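# Place the plate on the scale platform using suction

## Task

Set the plate down on the scale's platform with no part of it sticking out past the platform edge. It must stay there by itself, not held up by a robot, and at the end both cups must have released it and moved away.

## Robot and tools

Robot: two xArm6-style arms, left_arm and right_arm, each ending in a suction cup instead of fingers. The left base is at (+0.046, +0.351, 0) m and the right base at (-0.001, -0.319, 0) m. The cup point (end_effector_position) is the centre of the cup rim when it touches nothing, and the cup opens along that point's own +z axis. About 7 cm behind the rim, the tool body and wrist camera stick out up to roughly 8 cm sideways, so leave that much room near objects and near the other arm.

Scene frame: origin on the table top midway between the arms, +z up, +x out over the table, +y toward left_arm. The names left and right are just labels, not sides of a camera image. Every position is in metres and every orientation is a quaternion written w first (qw, qx, qy, qz), in this same frame. Reported positions get less accurate at long reach.

The row: every motion command uses one row of 16 numbers covering both arms, even when only one arm should move. Order: left x, y, z, qw, qx, qy, qz, left suction, then right x, y, z, qw, qx, qy, qz, right suction. The xyz and quaternion give an absolute target pose for that arm's cup point in the scene frame, not an offset. Suction ranges from -1 to 1: 1 asks for full vacuum (about 55 kPa below ambient), a smaller value asks for that fraction, and 0.05 or less switches it off. The setting persists, so repeat the previous value to leave a tool unchanged; writing 0 actively turns it off. To hold an arm still, resend its last reported pose exactly, and to keep an orientation, resend the same quaternion every time instead of copying the drifted one from the result.

execute_actions(actions): a list of actions. Each action is a list of up to 15 rows, one row per 1/30 s control step; if fewer rows are given, the last one repeats to fill 15 steps. An empty list only returns state and images. If any target lies more than 0.6 m from the cup point's current position along any of the cup point's own axes, the action is refused for both arms; if the first action fails this or anything is malformed, nothing in the call runs. Each step, the commanded pose is clipped to within 70 mm and 16 degrees of the measured pose, so far targets take several actions, and an arm never goes beyond its last clipped pose. Position has priority over orientation when both cannot be met.

move(target, speed, blocking): target is one 16-number row as above. Both cup points travel in straight lines toward their poses and finish together, lasting 0.5 to 10 s (cut short at 10 s). speed is each path's top speed in m/s, 0.002 to 0.5, default 0.25; rotation is capped at twice that in rad/s. Paths do not avoid obstacles or the other arm, and the real motion can lag, wander or overshoot speed, mostly with a nearly straight arm. Suction values are applied at the start. Faster contact hits harder, and aiming deeper past a contact presses harder. blocking=false returns after 0.5 s while motion continues; then use wait or stop before any new move or action. The result adds a move: line with the ending (done, off_target, moving, held, fault), the limits involved (paced = target clipped; held = some steps blocked, after which the arm may lurch fast), and each cup's distance from its pose.

wait(seconds): 0 to 10; the robot keeps its last command, and it returns early if a running move ends. stop(): brakes a running move; fast arms need room. zoom_image(camera, region): camera is cam_left_wrist or cam_right_wrist (both 504x504), region [x0, y0, x1, y1] in pixels from the top-left, at most 504 by 504. read_manual(section): only "licences". finished_scene(scene): ends the current scene by its number, irreversibly, after the last command has been held; do it only once the plate rests on the platform on its own and the cups are clear.

Results: a state line per arm with cup position, quaternion and velocities; Hand target lines showing the pose being driven toward; joint positions and torques (torques include offsets and noise and show output even without contact); suction_measured and part_present; step readings for action calls, with HELD marking steps that were restrained. A pose unreachable line means the clearance check altered or blocked that arm's command. MOTOR HOT appears from 65 °C; at 80 °C the arm brakes until cooled (OVER-TEMPERATURE FAULT).

Gripping: turn suction on and press the 29 mm rim flat onto a smooth area of the plate so it seals all round; edges, holes or seams under the rim leak. Without a seal suction_measured stays near 0; a good seal reads up to 0.15 under the command and may dip 0.04 between pump cycles. part_present turns 1 at 0.50 and back to 0 below 0.45. Under vacuum the cup shortens, so the load sits up to about 10 mm nearer the tool. To release, lower the plate until it rests on the platform, switch suction off, then lift at least 15 mm. If the cup seals to the table it pins the tool; switch suction off.

Avoid: dropping the plate, slamming or pressing hard, pushing anything off the table, and letting the arms collide. If contact torque hits a joint's limit (waist and shoulder 46, elbow and forearm roll 27.6, wrist pitch and roll 18.4 N m), that arm backs off, freezes 10 s and drops the rest of the call. Loose objects may occasionally be nudged by outside disturbances. The robot keeps executing while you compose replies, so plan for that delay; smooth, short, low-effort motion is preferred.

Each tool is called after ">>>" as name(argument=value, ...) on one line, values as JSON.

## Session

>>> execute_actions(actions=[])

Scene clock: 0.00 s.
left_arm: end_effector_position=(+0.4377, +0.2759, +0.2691) suction_measured=0.01 part_present=0 end_effector_quat_wxyz=(-0.003, -0.165, +0.986, +0.003) end_effector_velocity=(-0.000, -0.000, -0.000) end_effector_angular_velocity=(+0.001, +0.002, -0.001) | right_arm: end_effector_position=(+0.3964, -0.2794, +0.2711) suction_measured=0.00 part_present=0 end_effector_quat_wxyz=(-0.002, +0.212, +0.977, -0.000) end_effector_velocity=(+0.000, -0.000, -0.000) end_effector_angular_velocity=(-0.000, +0.000, +0.001)
Joint positions: left_arm=[ 0.001 -0.262 -0.925  0.003  1.195  1.833] | right_arm=[-0.001 -0.263 -0.928  0.     1.195  2.883]
Joint velocities: left_arm=[-0.001  0.001  0.     0.     0.001 -0.   ] | right_arm=[ 0.     0.    -0.    -0.    -0.    -0.001]
Joint torques (N m, as the arm reports them, + toward a larger angle): no reading
Motor temperatures (°C, as the motors report them): left_arm=[28 29 37 34 35 34] | right_arm=[31 29 31 29 39 32]
Hand target (left_arm): +0.438, +0.276, +0.269; -0.003, -0.165, +0.986, +0.003
Hand target (right_arm): +0.396, -0.279, +0.271; -0.002, +0.212, +0.977, -0.000

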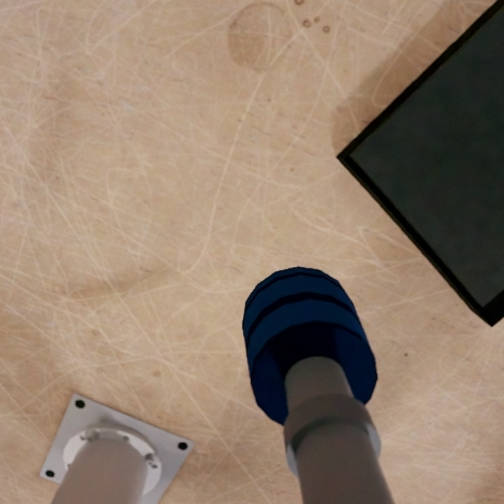

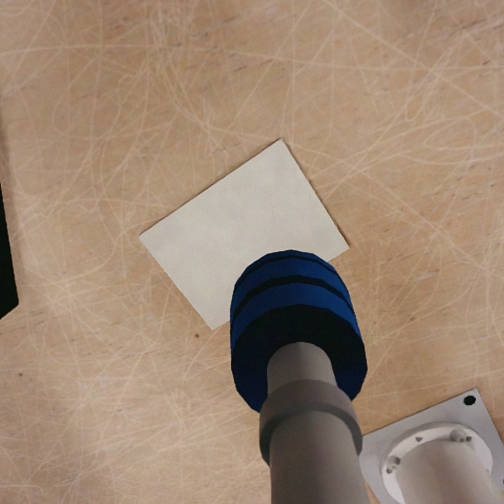

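>>> move(target=[0.52,0.10,0.42,-0.003,-0.165,0.986,0.003,0, 0.337,-0.235,0.14,-0.002,0.212,0.977,0,0])

Scene clock: 2.40 s.
left_arm: end_effector_position=(+0.5215, +0.1002, +0.4197) suction_measured=0.01 part_present=0 end_effector_quat_wxyz=(-0.002, -0.166, +0.986, +0.004) end_effector_velocity=(+0.000, -0.001, +0.001) end_effector_angular_velocity=(+0.001, +0.005, -0.002) | right_arm: end_effector_position=(+0.3369, -0.2350, +0.1402) suction_measured=0.00 part_present=0 end_effector_quat_wxyz=(-0.002, +0.212, +0.977, -0.000) end_effector_velocity=(-0.001, -0.000, -0.001) end_effector_angular_velocity=(-0.001, +0.002, +0.001)
Joint positions: left_arm=[-0.295  0.302 -2.02   0.004  1.726  1.537] | right_arm=[ 0.142 -0.272 -0.52   0.002  0.795  3.025]
Joint velocities: left_arm=[-0.002  0.01  -0.017 -0.001  0.012 -0.   ] | right_arm=[ 0.001  0.001  0.002 -0.001 -0.     0.   ]
Joint torques (N m, as the arm reports them, + toward a larger angle): left_arm=[ -0.35 -28.08 -11.04   0.71  -1.91  -0.6 ] | right_arm=[  1.39  -9.48 -15.03   0.94  -1.7    0.29]
Motor temperatures (°C, as the motors report them): left_arm=[28 29 38 34 35 34] | right_arm=[31 29 33 29 39 32]
Hand target (left_arm): +0.522, +0.100, +0.420; -0.002, -0.166, +0.986, +0.004
Hand target (right_arm): +0.337, -0.235, +0.140; -0.002, +0.212, +0.977, -0.000
Off the commanded pose (left_arm): 0.002 m, 0 deg.
Off the commanded pose (right_arm): 0.000 m, 0 deg.
move: done

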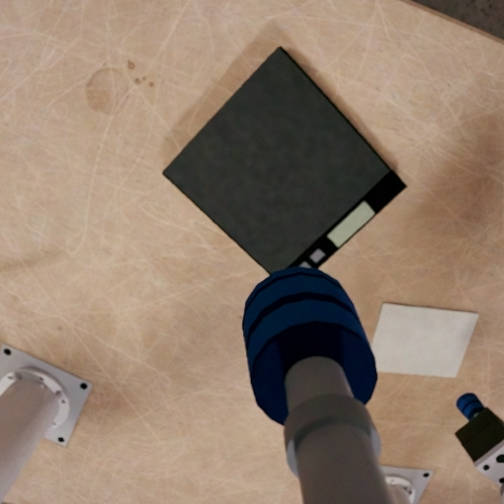

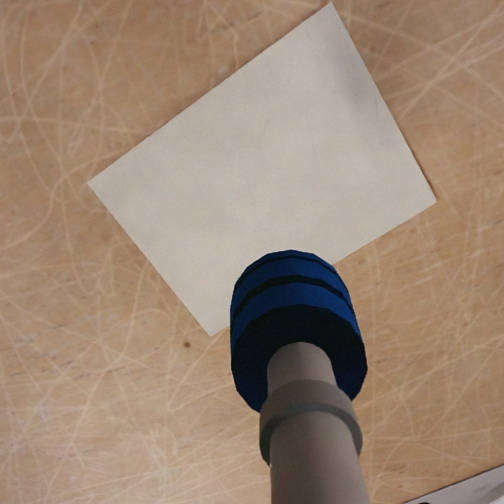

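>>> move(target=[0.42,0.33,0.30,-0.003,-0.165,0.986,0.003,0, 0.337,-0.235,0.04,-0.002,0.212,0.977,0,0])

Scene clock: 4.63 s.
left_arm: end_effector_position=(+0.4186, +0.3295, +0.3006) suction_measured=0.01 part_present=0 end_effector_quat_wxyz=(-0.004, -0.164, +0.986, +0.002) end_effector_velocity=(-0.001, +0.002, -0.001) end_effector_angular_velocity=(-0.002, -0.001, +0.003) | right_arm: end_effector_position=(+0.3370, -0.2350, +0.0402) suction_measured=0.00 part_present=0 end_effector_quat_wxyz=(-0.002, +0.212, +0.977, +0.000) end_effector_velocity=(-0.001, -0.000, -0.001) end_effector_angular_velocity=(+0.000, +0.002, -0.002)
Joint positions: left_arm=[ 0.134 -0.364 -0.924  0.001  1.297  1.968] | right_arm=[ 0.142  0.028 -0.453  0.004  0.429  3.023]
Joint velocities: left_arm=[ 0.007 -0.004  0.006 -0.002 -0.003  0.005] | right_arm=[ 0.     0.003  0.001  0.002 -0.002  0.   ]
Joint torques (N m, as the arm reports them, + toward a larger angle): left_arm=[ -0.24 -13.9  -12.1    0.81  -1.8   -0.61] | right_arm=[  1.07 -12.56 -11.47   1.24  -1.92   0.08]
Motor temperatures (°C, as the motors report them): left_arm=[28 29 39 34 35 34] | right_arm=[31 29 33 29 39 32]
Hand target (left_arm): +0.418, +0.330, +0.300; -0.004, -0.164, +0.986, +0.002
Hand target (right_arm): +0.337, -0.235, +0.040; -0.002, +0.212, +0.977, -0.000
Off the commanded pose (left_arm): 0.002 m, 0 deg.
Off the commanded pose (right_arm): 0.000 m, 0 deg.
move: done

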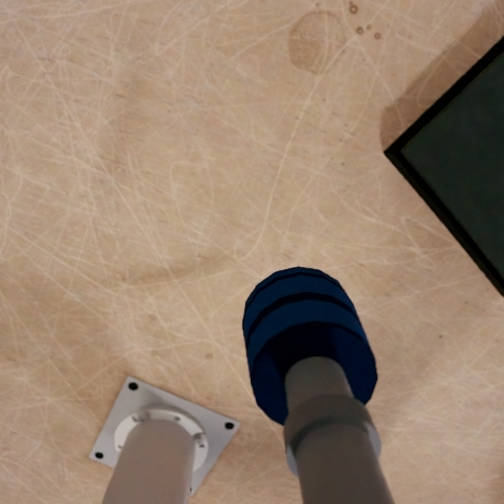

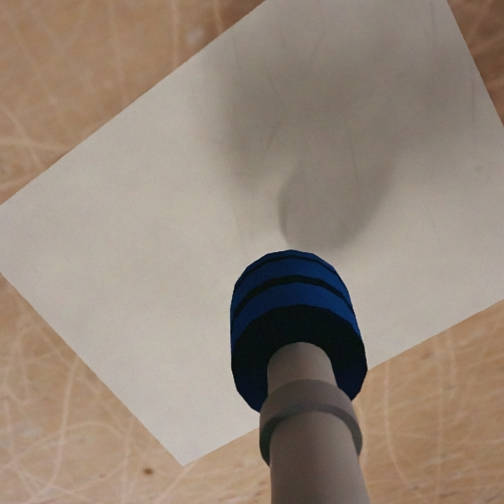

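>>> move(target=[0.42,0.33,0.30,-0.003,-0.165,0.986,0.003,0, 0.346,-0.239,0.004,-0.002,0.212,0.977,0,1], speed=0.05)

Scene clock: 6.10 s.
left_arm: end_effector_position=(+0.4200, +0.3300, +0.3000) suction_measured=0.01 part_present=0 end_effector_quat_wxyz=(-0.003, -0.165, +0.986, +0.003) end_effector_velocity=(+0.000, +0.000, +0.000) end_effector_angular_velocity=(+0.001, -0.000, -0.000) | right_arm: end_effector_position=(+0.3459, -0.2390, +0.0041) suction_measured=0.39 part_present=0 end_effector_quat_wxyz=(-0.002, +0.212, +0.977, +0.000) end_effector_velocity=(+0.001, +0.000, +0.000) end_effector_angular_velocity=(+0.001, -0.003, -0.001)
Joint positions: left_arm=[ 0.134 -0.361 -0.925  0.005  1.293  1.965] | right_arm=[ 0.126  0.182 -0.488  0.006  0.31   3.005]
Joint velocities: left_arm=[-0.     0.    -0.001  0.001  0.001 -0.   ] | right_arm=[-0.     0.002 -0.003  0.001 -0.003 -0.   ]
Joint torques (N m, as the arm reports them, + toward a larger angle): left_arm=[ -0.33 -13.76 -12.16   0.77  -1.83  -0.58] | right_arm=[  1.1  -14.33 -10.67   1.13  -1.74  -0.06]
Motor temperatures (°C, as the motors report them): left_arm=[28 29 40 34 35 34] | right_arm=[31 29 33 29 39 32]
Hand target (left_arm): +0.420, +0.330, +0.300; -0.003, -0.165, +0.986, +0.003
Hand target (right_arm): +0.346, -0.239, +0.004; -0.002, +0.212, +0.977, +0.000
Off the commanded pose (left_arm): 0.000 m, 0 deg.
Off the commanded pose (right_arm): 0.000 m, 0 deg.
move: done

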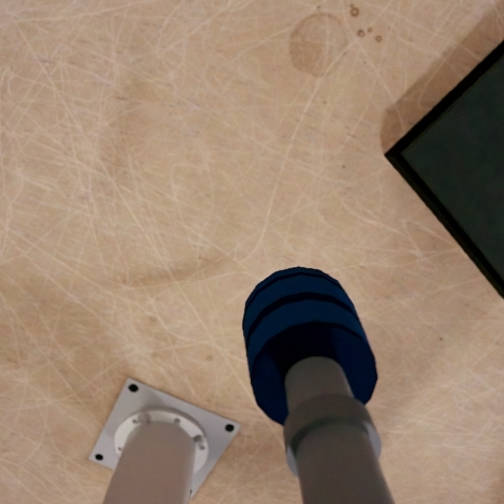

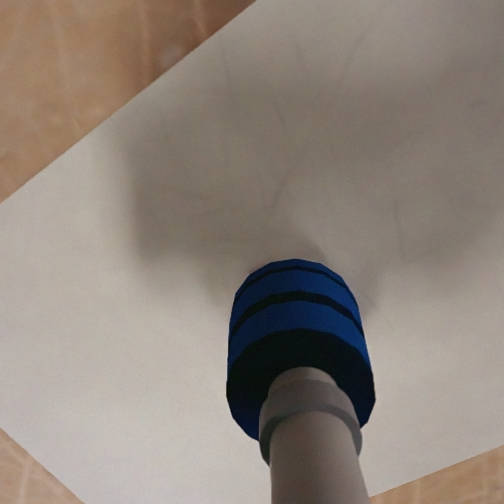

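>>> move(target=[0.42,0.33,0.30,-0.003,-0.165,0.986,0.003,0, 0.346,-0.239,0.10,-0.002,0.212,0.977,0,1], speed=0.1)

>>> move(target=[0.42,0.33,0.30,-0.003,-0.165,0.986,0.003,0, 0.513,0.071,0.12,0,0.511,0.8595,0,1], speed=0.2)

Scene clock: 8.10 s.
left_arm: end_effector_position=(+0.4200, +0.3300, +0.3000) suction_measured=0.01 part_present=0 end_effector_quat_wxyz=(-0.003, -0.165, +0.986, +0.003) end_effector_velocity=(+0.001, +0.000, +0.001) end_effector_angular_velocity=(+0.000, -0.002, +0.001) | right_arm: end_effector_position=(+0.3459, -0.2390, +0.0996) suction_measured=1.00 part_present=1 end_effector_quat_wxyz=(-0.002, +0.212, +0.977, -0.000) end_effector_velocity=(+0.001, +0.000, +0.002) end_effector_angular_velocity=(+0.000, -0.002, +0.000)
Joint positions: left_arm=[ 0.134 -0.361 -0.925  0.005  1.293  1.965] | right_arm=[ 0.125 -0.14  -0.507  0.003  0.651  3.007]
Joint velocities: left_arm=[ 0.001  0.001 -0.002  0.    -0.001 -0.   ] | right_arm=[ 0.    -0.004 -0.002 -0.     0.004  0.   ]
Joint torques (N m, as the arm reports them, + toward a larger angle): left_arm=[ -0.28 -13.97 -12.12   0.76  -1.86  -0.63] | right_arm=[  1.04 -11.76 -14.17   1.    -1.75   0.14]
Motor temperatures (°C, as the motors report them): left_arm=[28 29 40 34 35 34] | right_arm=[31 29 34 29 39 32]
Hand target (left_arm): +0.420, +0.330, +0.300; -0.003, -0.165, +0.986, +0.003
Hand target (right_arm): +0.346, -0.239, +0.100; -0.002, +0.212, +0.977, +0.000
Off the commanded pose (left_arm): 0.000 m, 0 deg.
Off the commanded pose (right_arm): 0.000 m, 0 deg.
move: done

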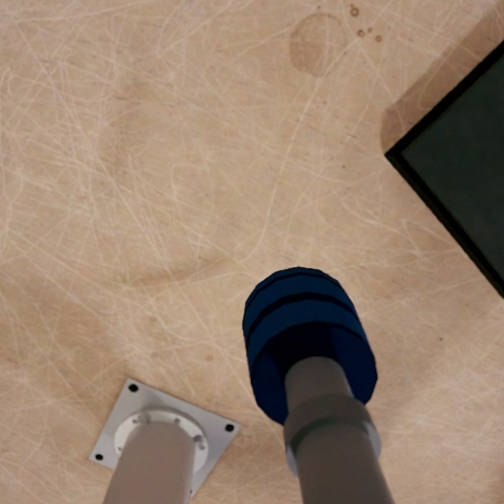

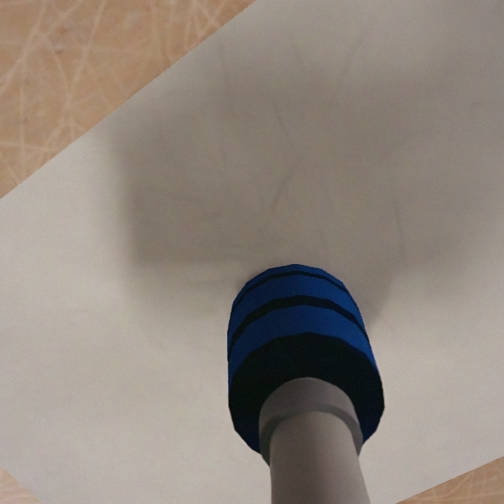

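Scene clock: 10.40 s.
left_arm: end_effector_position=(+0.4200, +0.3300, +0.3000) suction_measured=0.01 part_present=0 end_effector_quat_wxyz=(-0.003, -0.165, +0.986, +0.003) end_effector_velocity=(+0.000, -0.000, +0.000) end_effector_angular_velocity=(-0.001, -0.002, +0.000) | right_arm: end_effector_position=(+0.5135, +0.0704, +0.1196) suction_measured=0.99 part_present=1 end_effector_quat_wxyz=(+0.001, +0.511, +0.860, -0.000) end_effector_velocity=(+0.000, +0.001, -0.000) end_effector_angular_velocity=(-0.004, +0.003, +0.001)
Joint positions: left_arm=[ 0.134 -0.361 -0.925  0.005  1.293  1.965] | right_arm=[ 0.547  0.737 -1.819 -0.001  1.081  4.077]
Joint velocities: left_arm=[ 0.    -0.001 -0.    -0.001 -0.001  0.   ] | right_arm=[ 0.002  0.01  -0.017 -0.002  0.013  0.002]
Joint torques (N m, as the arm reports them, + toward a larger angle): left_arm=[ -0.47 -14.04 -12.18   0.72  -1.89  -0.57] | right_arm=[  1.15 -27.19 -16.45   0.78  -1.94  -0.07]
Motor temperatures (°C, as the motors report them): left_arm=[28 29 41 34 35 34] | right_arm=[31 29 35 29 39 32]
Hand target (left_arm): +0.420, +0.330, +0.300; -0.003, -0.165, +0.986, +0.003
Hand target (right_arm): +0.514, +0.071, +0.119; +0.000, +0.511, +0.860, -0.000
Off the commanded pose (left_arm): 0.000 m, 0 deg.
Off the commanded pose (right_arm): 0.001 m, 0 deg.
move: done

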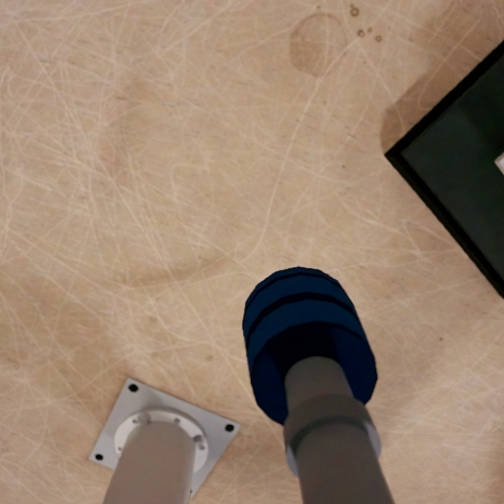

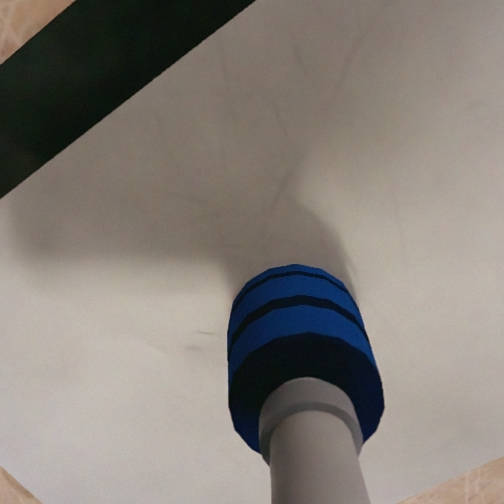

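>>> move(target=[0.58,0.25,0.40,-0.003,-0.165,0.986,0.003,0, 0.513,0.071,0.06,0,0.511,0.8595,0,1], speed=0.2)

Scene clock: 13.73 s.
left_arm: end_effector_position=(+0.5808, +0.2504, +0.3996) suction_measured=0.01 part_present=0 end_effector_quat_wxyz=(-0.002, -0.166, +0.986, +0.003) end_effector_velocity=(+0.001, -0.001, +0.002) end_effector_angular_velocity=(+0.002, +0.005, -0.001) | right_arm: end_effector_position=(+0.5130, +0.0710, +0.0601) suction_measured=0.98 part_present=1 end_effector_quat_wxyz=(+0.000, +0.511, +0.860, +0.000) end_effector_velocity=(-0.001, -0.001, -0.002) end_effector_angular_velocity=(-0.003, +0.002, +0.001)
Joint positions: left_arm=[ 0.004  0.299 -1.955  0.005  1.663  1.836] | right_arm=[ 0.548  0.819 -1.78  -0.     0.961  4.078]
Joint velocities: left_arm=[-0.001  0.013 -0.025  0.001  0.017 -0.   ] | right_arm=[ 0.     0.002  0.002 -0.001 -0.    -0.   ]
Joint torques (N m, as the arm reports them, + toward a larger angle): left_arm=[ -0.28 -28.34 -11.59   0.83  -1.91  -0.61] | right_arm=[  1.26 -28.01 -16.39   0.99  -2.05  -0.16]
Motor temperatures (°C, as the motors report them): left_arm=[28 29 42 34 35 34] | right_arm=[31 30 36 29 39 32]
Hand target (left_arm): +0.581, +0.250, +0.399; -0.003, -0.166, +0.986, +0.004
Hand target (right_arm): +0.513, +0.071, +0.060; +0.000, +0.511, +0.860, -0.000
Off the commanded pose (left_arm): 0.001 m, 0 deg.
Off the commanded pose (right_arm): 0.000 m, 0 deg.
move: done

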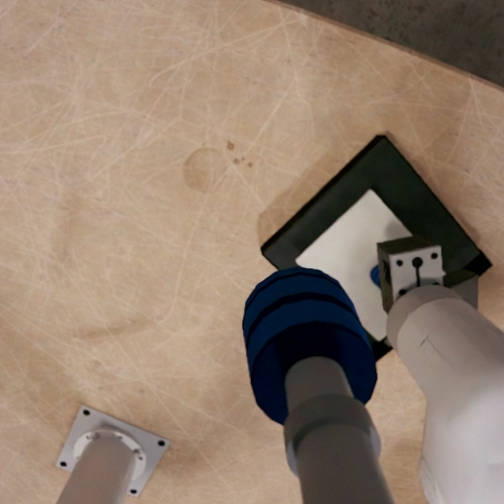

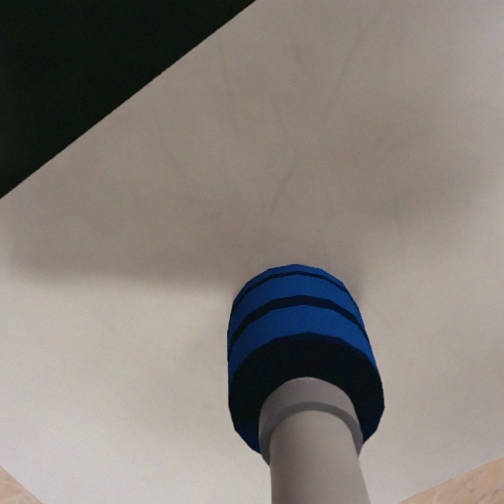

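>>> zoom_image(camera="cam_left_wrist", region=[250, 120, 504, 374])

Region (250, 120, 504, 374) of cam_left_wrist's 504x504 image, scaled by 1.984, with more detail than that image has.

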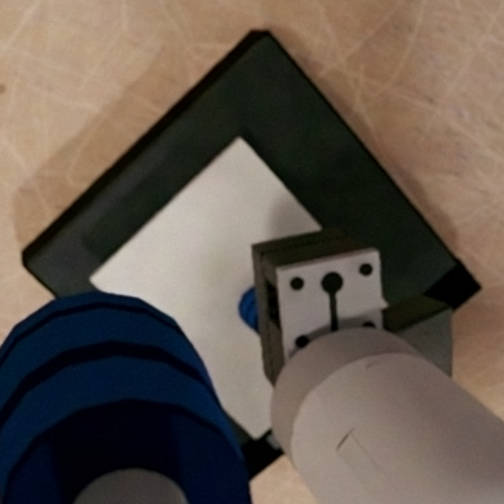

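>>> move(target=[0.58,0.25,0.40,-0.003,-0.165,0.986,0.003,0, 0.531,0.069,0.045,0,0.511,0.8595,0,1], speed=0.05)

>>> zoom_image(camera="cam_left_wrist", region=[250, 120, 504, 374])

Scene clock: 15.33 s.
left_arm: end_effector_position=(+0.5800, +0.2500, +0.4000) suction_measured=0.01 part_present=0 end_effector_quat_wxyz=(-0.003, -0.165, +0.986, +0.003) end_effector_velocity=(+0.000, +0.000, -0.000) end_effector_angular_velocity=(+0.000, -0.000, +0.000) | right_arm: end_effector_position=(+0.5310, +0.0691, +0.0453) suction_measured=0.99 part_present=1 end_effector_quat_wxyz=(+0.000, +0.511, +0.860, +0.000) end_effector_velocity=(+0.001, +0.001, +0.001) end_effector_angular_velocity=(+0.002, -0.002, +0.000)
Joint positions: left_arm=[ 0.004  0.298 -1.955  0.004  1.665  1.837] | right_arm=[ 0.529  0.897 -1.872  0.     0.975  4.059]
Joint velocities: left_arm=[ 0.     0.001 -0.001  0.    -0.     0.   ] | right_arm=[-0.     0.002 -0.007  0.     0.002 -0.001]
Joint torques (N m, as the arm reports them, + toward a larger angle): left_arm=[ -0.4  -28.39 -11.38   0.8   -1.83  -0.62] | right_arm=[  1.25 -28.27 -16.28   1.05  -1.98   0.01]
Motor temperatures (°C, as the motors report them): left_arm=[28 30 42 34 35 34] | right_arm=[31 30 36 29 39 32]
Hand target (left_arm): +0.580, +0.250, +0.400; -0.003, -0.165, +0.986, +0.003
Hand target (right_arm): +0.531, +0.069, +0.045; -0.000, +0.511, +0.860, +0.000
Off the commanded pose (left_arm): 0.000 m, 0 deg.
Off the commanded pose (right_arm): 0.000 m, 0 deg.
move: done

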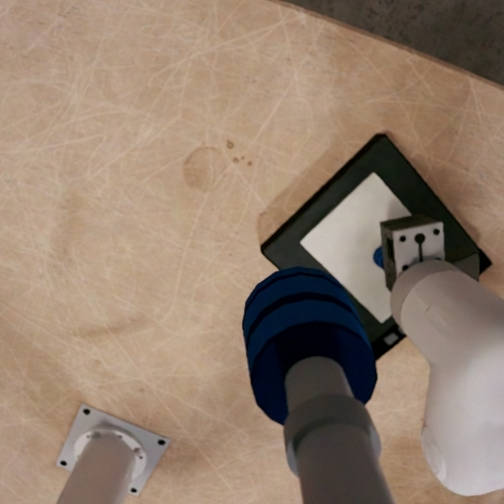

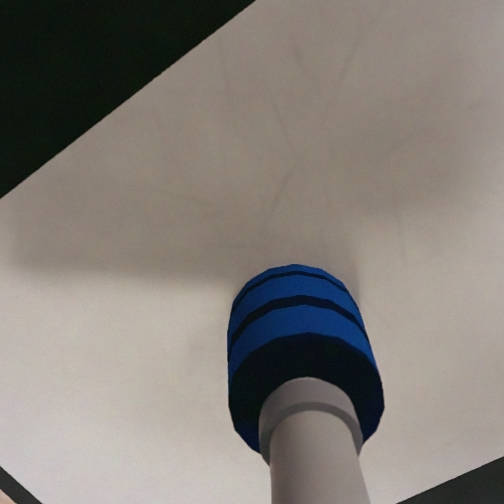

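Region (250, 120, 504, 374) of cam_left_wrist's 504x504 image, scaled by 1.984, with more detail than that image has.

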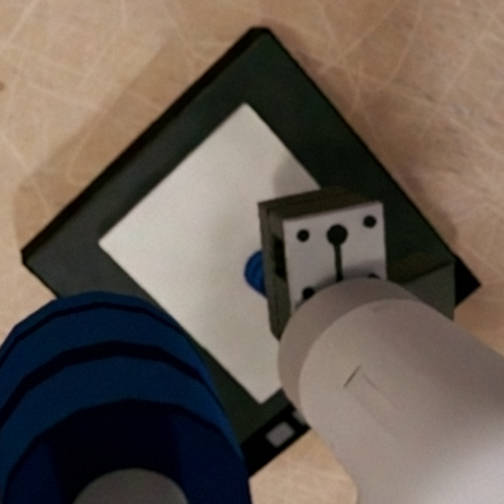

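>>> move(target=[0.58,0.25,0.40,-0.003,-0.165,0.986,0.003,0, 0.532,0.071,0.03,0,0.511,0.8595,0,1], speed=0.03)

>>> zoom_image(camera="cam_left_wrist", region=[250, 120, 504, 374])

Scene clock: 16.93 s.
left_arm: end_effector_position=(+0.5800, +0.2500, +0.4000) suction_measured=0.01 part_present=0 end_effector_quat_wxyz=(-0.003, -0.165, +0.986, +0.003) end_effector_velocity=(+0.000, +0.001, +0.000) end_effector_angular_velocity=(-0.001, +0.000, +0.001) | right_arm: end_effector_position=(+0.5357, +0.0735, +0.0393) suction_measured=0.99 part_present=1 end_effector_quat_wxyz=(+0.003, +0.511, +0.859, +0.008) end_effector_velocity=(-0.000, -0.000, -0.000) end_effector_angular_velocity=(+0.001, -0.001, -0.001)
Joint positions: left_arm=[ 0.004  0.298 -1.955  0.004  1.665  1.837] | right_arm=[ 0.53   0.921 -1.893 -0.     0.956  4.06 ]
Joint velocities: left_arm=[ 0.002 -0.     0.001 -0.001 -0.     0.   ] | right_arm=[ 0.    -0.003  0.006  0.    -0.004  0.001]
Joint torques (N m, as the arm reports them, + toward a larger angle): left_arm=[ -0.21 -28.41 -11.3    0.75  -1.86  -0.6 ] | right_arm=[ 2.28 -5.27 -2.27  1.33 -0.69  0.04]
Motor temperatures (°C, as the motors report them): left_arm=[28 30 42 34 35 34] | right_arm=[31 30 37 29 39 32]
Hand target (left_arm): +0.580, +0.250, +0.400; -0.003, -0.165, +0.986, +0.003
Hand target (right_arm): +0.532, +0.071, +0.030; +0.000, +0.511, +0.860, -0.000
Off the commanded pose (left_arm): 0.000 m, 0 deg.
Off the commanded pose (right_arm): 0.010 m, 1 deg.
move: off_target (right_arm)

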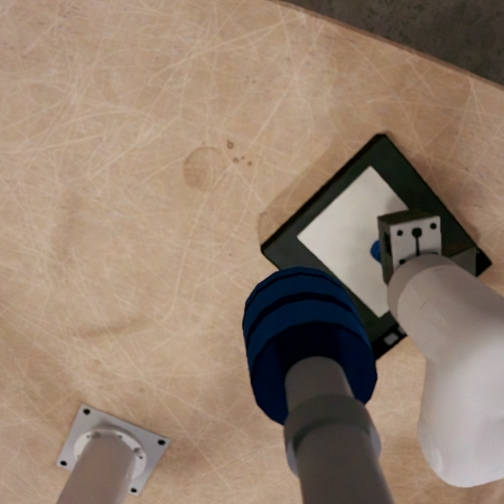

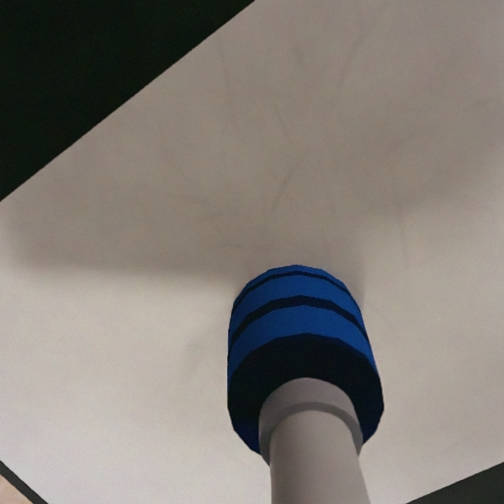

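Region (250, 120, 504, 374) of cam_left_wrist's 504x504 image, scaled by 1.984, with more detail than that image has.

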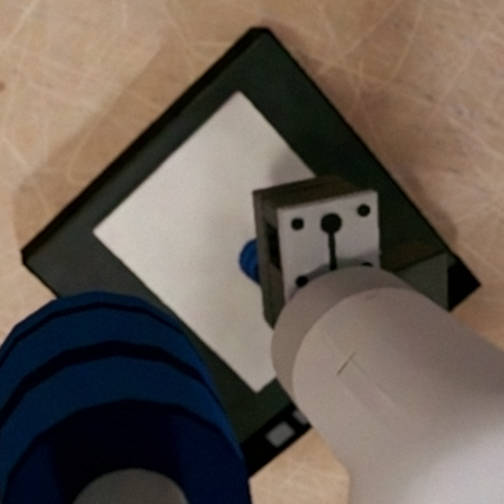

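Contact made. Release and lift.

>>> move(target=[0.58,0.25,0.40,-0.003,-0.165,0.986,0.003,0, 0.5355,0.0735,0.043,0,0.511,0.8595,0,0], speed=0.03)

>>> move(target=[0.58,0.25,0.40,-0.003,-0.165,0.986,0.003,0, 0.5355,0.0735,0.09,0,0.511,0.8595,0,0], speed=0.08)

>>> move(target=[0.58,0.25,0.40,-0.003,-0.165,0.986,0.003,0, 0.42,-0.15,0.2,0,0.511,0.8595,0,0])

Scene clock: 17.83 s.
left_arm: end_effector_position=(+0.5800, +0.2500, +0.4000) suction_measured=0.01 part_present=0 end_effector_quat_wxyz=(-0.003, -0.165, +0.986, +0.003) end_effector_velocity=(-0.000, -0.000, -0.000) end_effector_angular_velocity=(-0.001, +0.001, +0.000) | right_arm: end_effector_position=(+0.5345, +0.0730, +0.0411) suction_measured=0.00 part_present=0 end_effector_quat_wxyz=(-0.001, +0.511, +0.860, -0.002) end_effector_velocity=(-0.000, -0.001, +0.001) end_effector_angular_velocity=(-0.004, +0.003, +0.001)
Joint positions: left_arm=[ 0.004  0.298 -1.955  0.004  1.665  1.837] | right_arm=[ 0.531  0.93  -1.919  0.     0.993  4.06 ]
Joint velocities: left_arm=[ 0.    -0.     0.001 -0.001 -0.     0.   ] | right_arm=[-0.    -0.    -0.005 -0.002  0.01  -0.   ]
Joint torques (N m, as the arm reports them, + toward a larger angle): left_arm=[ -0.36 -28.43 -11.24   0.76  -1.85  -0.58] | right_arm=[  1.54 -19.74  -9.2    1.25   0.35  -0.07]
Motor temperatures (°C, as the motors report them): left_arm=[28 30 43 34 35 34] | right_arm=[31 30 36 29 39 32]
Hand target (left_arm): +0.580, +0.250, +0.400; -0.003, -0.165, +0.986, +0.003
Hand target (right_arm): +0.535, +0.074, +0.043; +0.000, +0.511, +0.860, -0.000
Off the commanded pose (left_arm): 0.000 m, 0 deg.
Off the commanded pose (right_arm): 0.002 m, 0 deg.
move: done

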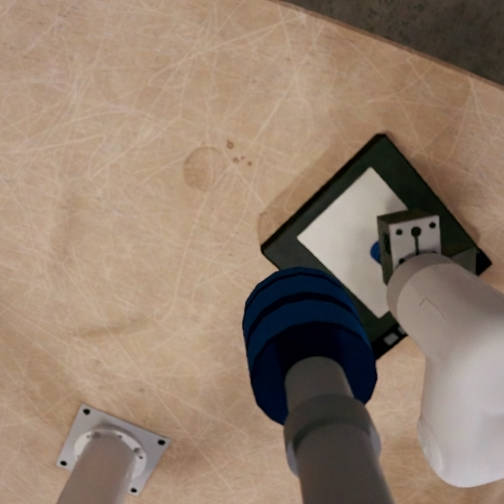

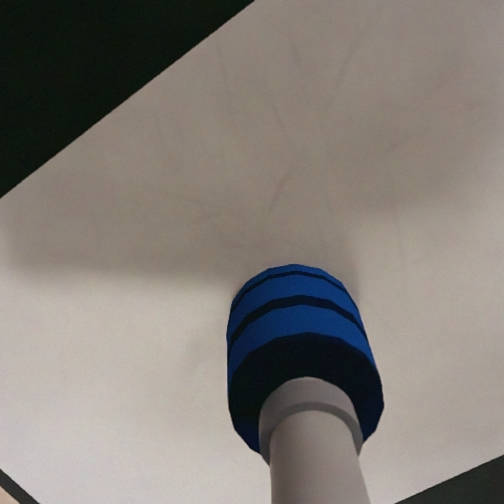

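Scene clock: 18.80 s.
left_arm: end_effector_position=(+0.5800, +0.2500, +0.4000) suction_measured=0.01 part_present=0 end_effector_quat_wxyz=(-0.003, -0.165, +0.986, +0.003) end_effector_velocity=(-0.000, -0.000, +0.000) end_effector_angular_velocity=(+0.001, +0.000, -0.001) | right_arm: end_effector_position=(+0.5353, +0.0734, +0.0892) suction_measured=0.00 part_present=0 end_effector_quat_wxyz=(-0.000, +0.511, +0.860, -0.001) end_effector_velocity=(-0.000, -0.000, +0.000) end_effector_angular_velocity=(-0.002, +0.001, +0.001)
Joint positions: left_arm=[ 0.004  0.298 -1.955  0.004  1.665  1.837] | right_arm=[ 0.531  0.861 -1.941  0.     1.081  4.06 ]
Joint velocities: left_arm=[-0.001 -0.001  0.     0.001  0.    -0.   ] | right_arm=[-0.    -0.    -0.    -0.001  0.003 -0.   ]
Joint torques (N m, as the arm reports them, + toward a larger angle): left_arm=[ -0.42 -28.46 -11.34   0.79  -1.88  -0.57] | right_arm=[  0.51 -27.31 -16.37   0.92  -1.85   0.05]
Motor temperatures (°C, as the motors report them): left_arm=[28 30 43 34 35 34] | right_arm=[31 31 37 29 39 32]
Hand target (left_arm): +0.580, +0.250, +0.400; -0.003, -0.165, +0.986, +0.003
Hand target (right_arm): +0.536, +0.074, +0.090; -0.000, +0.511, +0.860, +0.000
Off the commanded pose (left_arm): 0.000 m, 0 deg.
Off the commanded pose (right_arm): 0.001 m, 0 deg.
move: done

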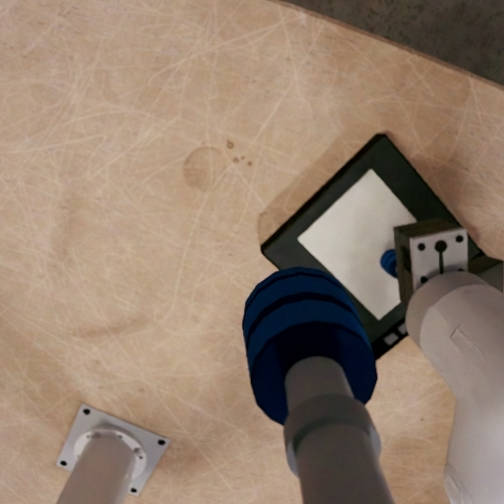

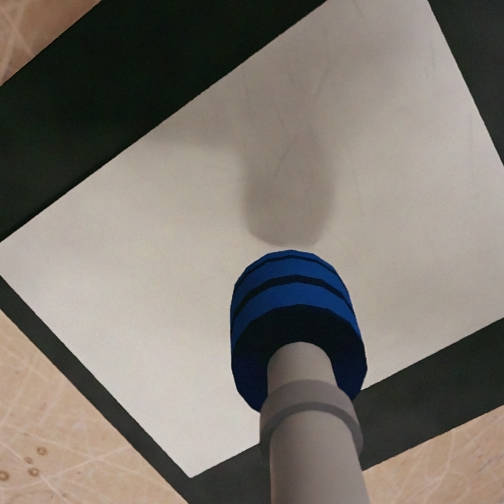

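Scene clock: 20.40 s.
left_arm: end_effector_position=(+0.5800, +0.2500, +0.4000) suction_measured=0.01 part_present=0 end_effector_quat_wxyz=(-0.003, -0.165, +0.986, +0.003) end_effector_velocity=(-0.000, -0.001, -0.000) end_effector_angular_velocity=(+0.000, +0.001, -0.002) | right_arm: end_effector_position=(+0.4198, -0.1494, +0.2000) suction_measured=0.00 part_present=0 end_effector_quat_wxyz=(-0.001, +0.511, +0.860, -0.000) end_effector_velocity=(+0.000, -0.001, +0.002) end_effector_angular_velocity=(+0.002, -0.004, -0.001)
Joint positions: left_arm=[ 0.004  0.298 -1.955  0.004  1.665  1.837] | right_arm=[ 0.282 -0.015 -0.977  0.001  0.992  3.811]
Joint velocities: left_arm=[-0.002  0.     0.001 -0.     0.     0.   ] | right_arm=[-0.003 -0.007  0.002  0.     0.001 -0.002]
Joint torques (N m, as the arm reports them, + toward a larger angle): left_arm=[ -0.47 -28.5  -11.32   0.77  -1.87  -0.56] | right_arm=[  1.31 -15.44 -16.11   0.68  -1.95   0.05]
Motor temperatures (°C, as the motors report them): left_arm=[28 30 43 34 35 34] | right_arm=[31 31 37 29 39 32]
Hand target (left_arm): +0.580, +0.250, +0.400; -0.003, -0.165, +0.986, +0.003
Hand target (right_arm): +0.420, -0.150, +0.200; -0.000, +0.511, +0.860, +0.000
Off the commanded pose (left_arm): 0.000 m, 0 deg.
Off the commanded pose (right_arm): 0.001 m, 0 deg.
move: done

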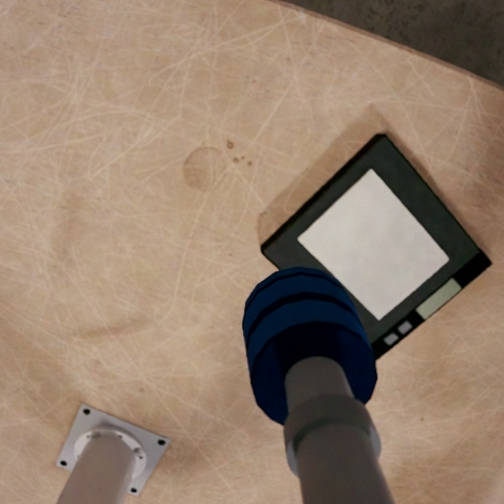

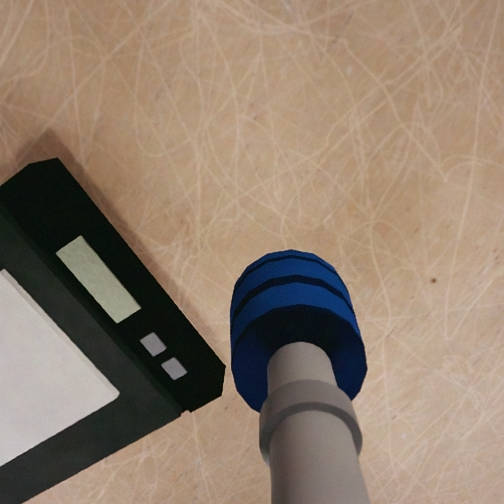

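>>> finished_scene(scene=1)

The scene is finished: the task was done.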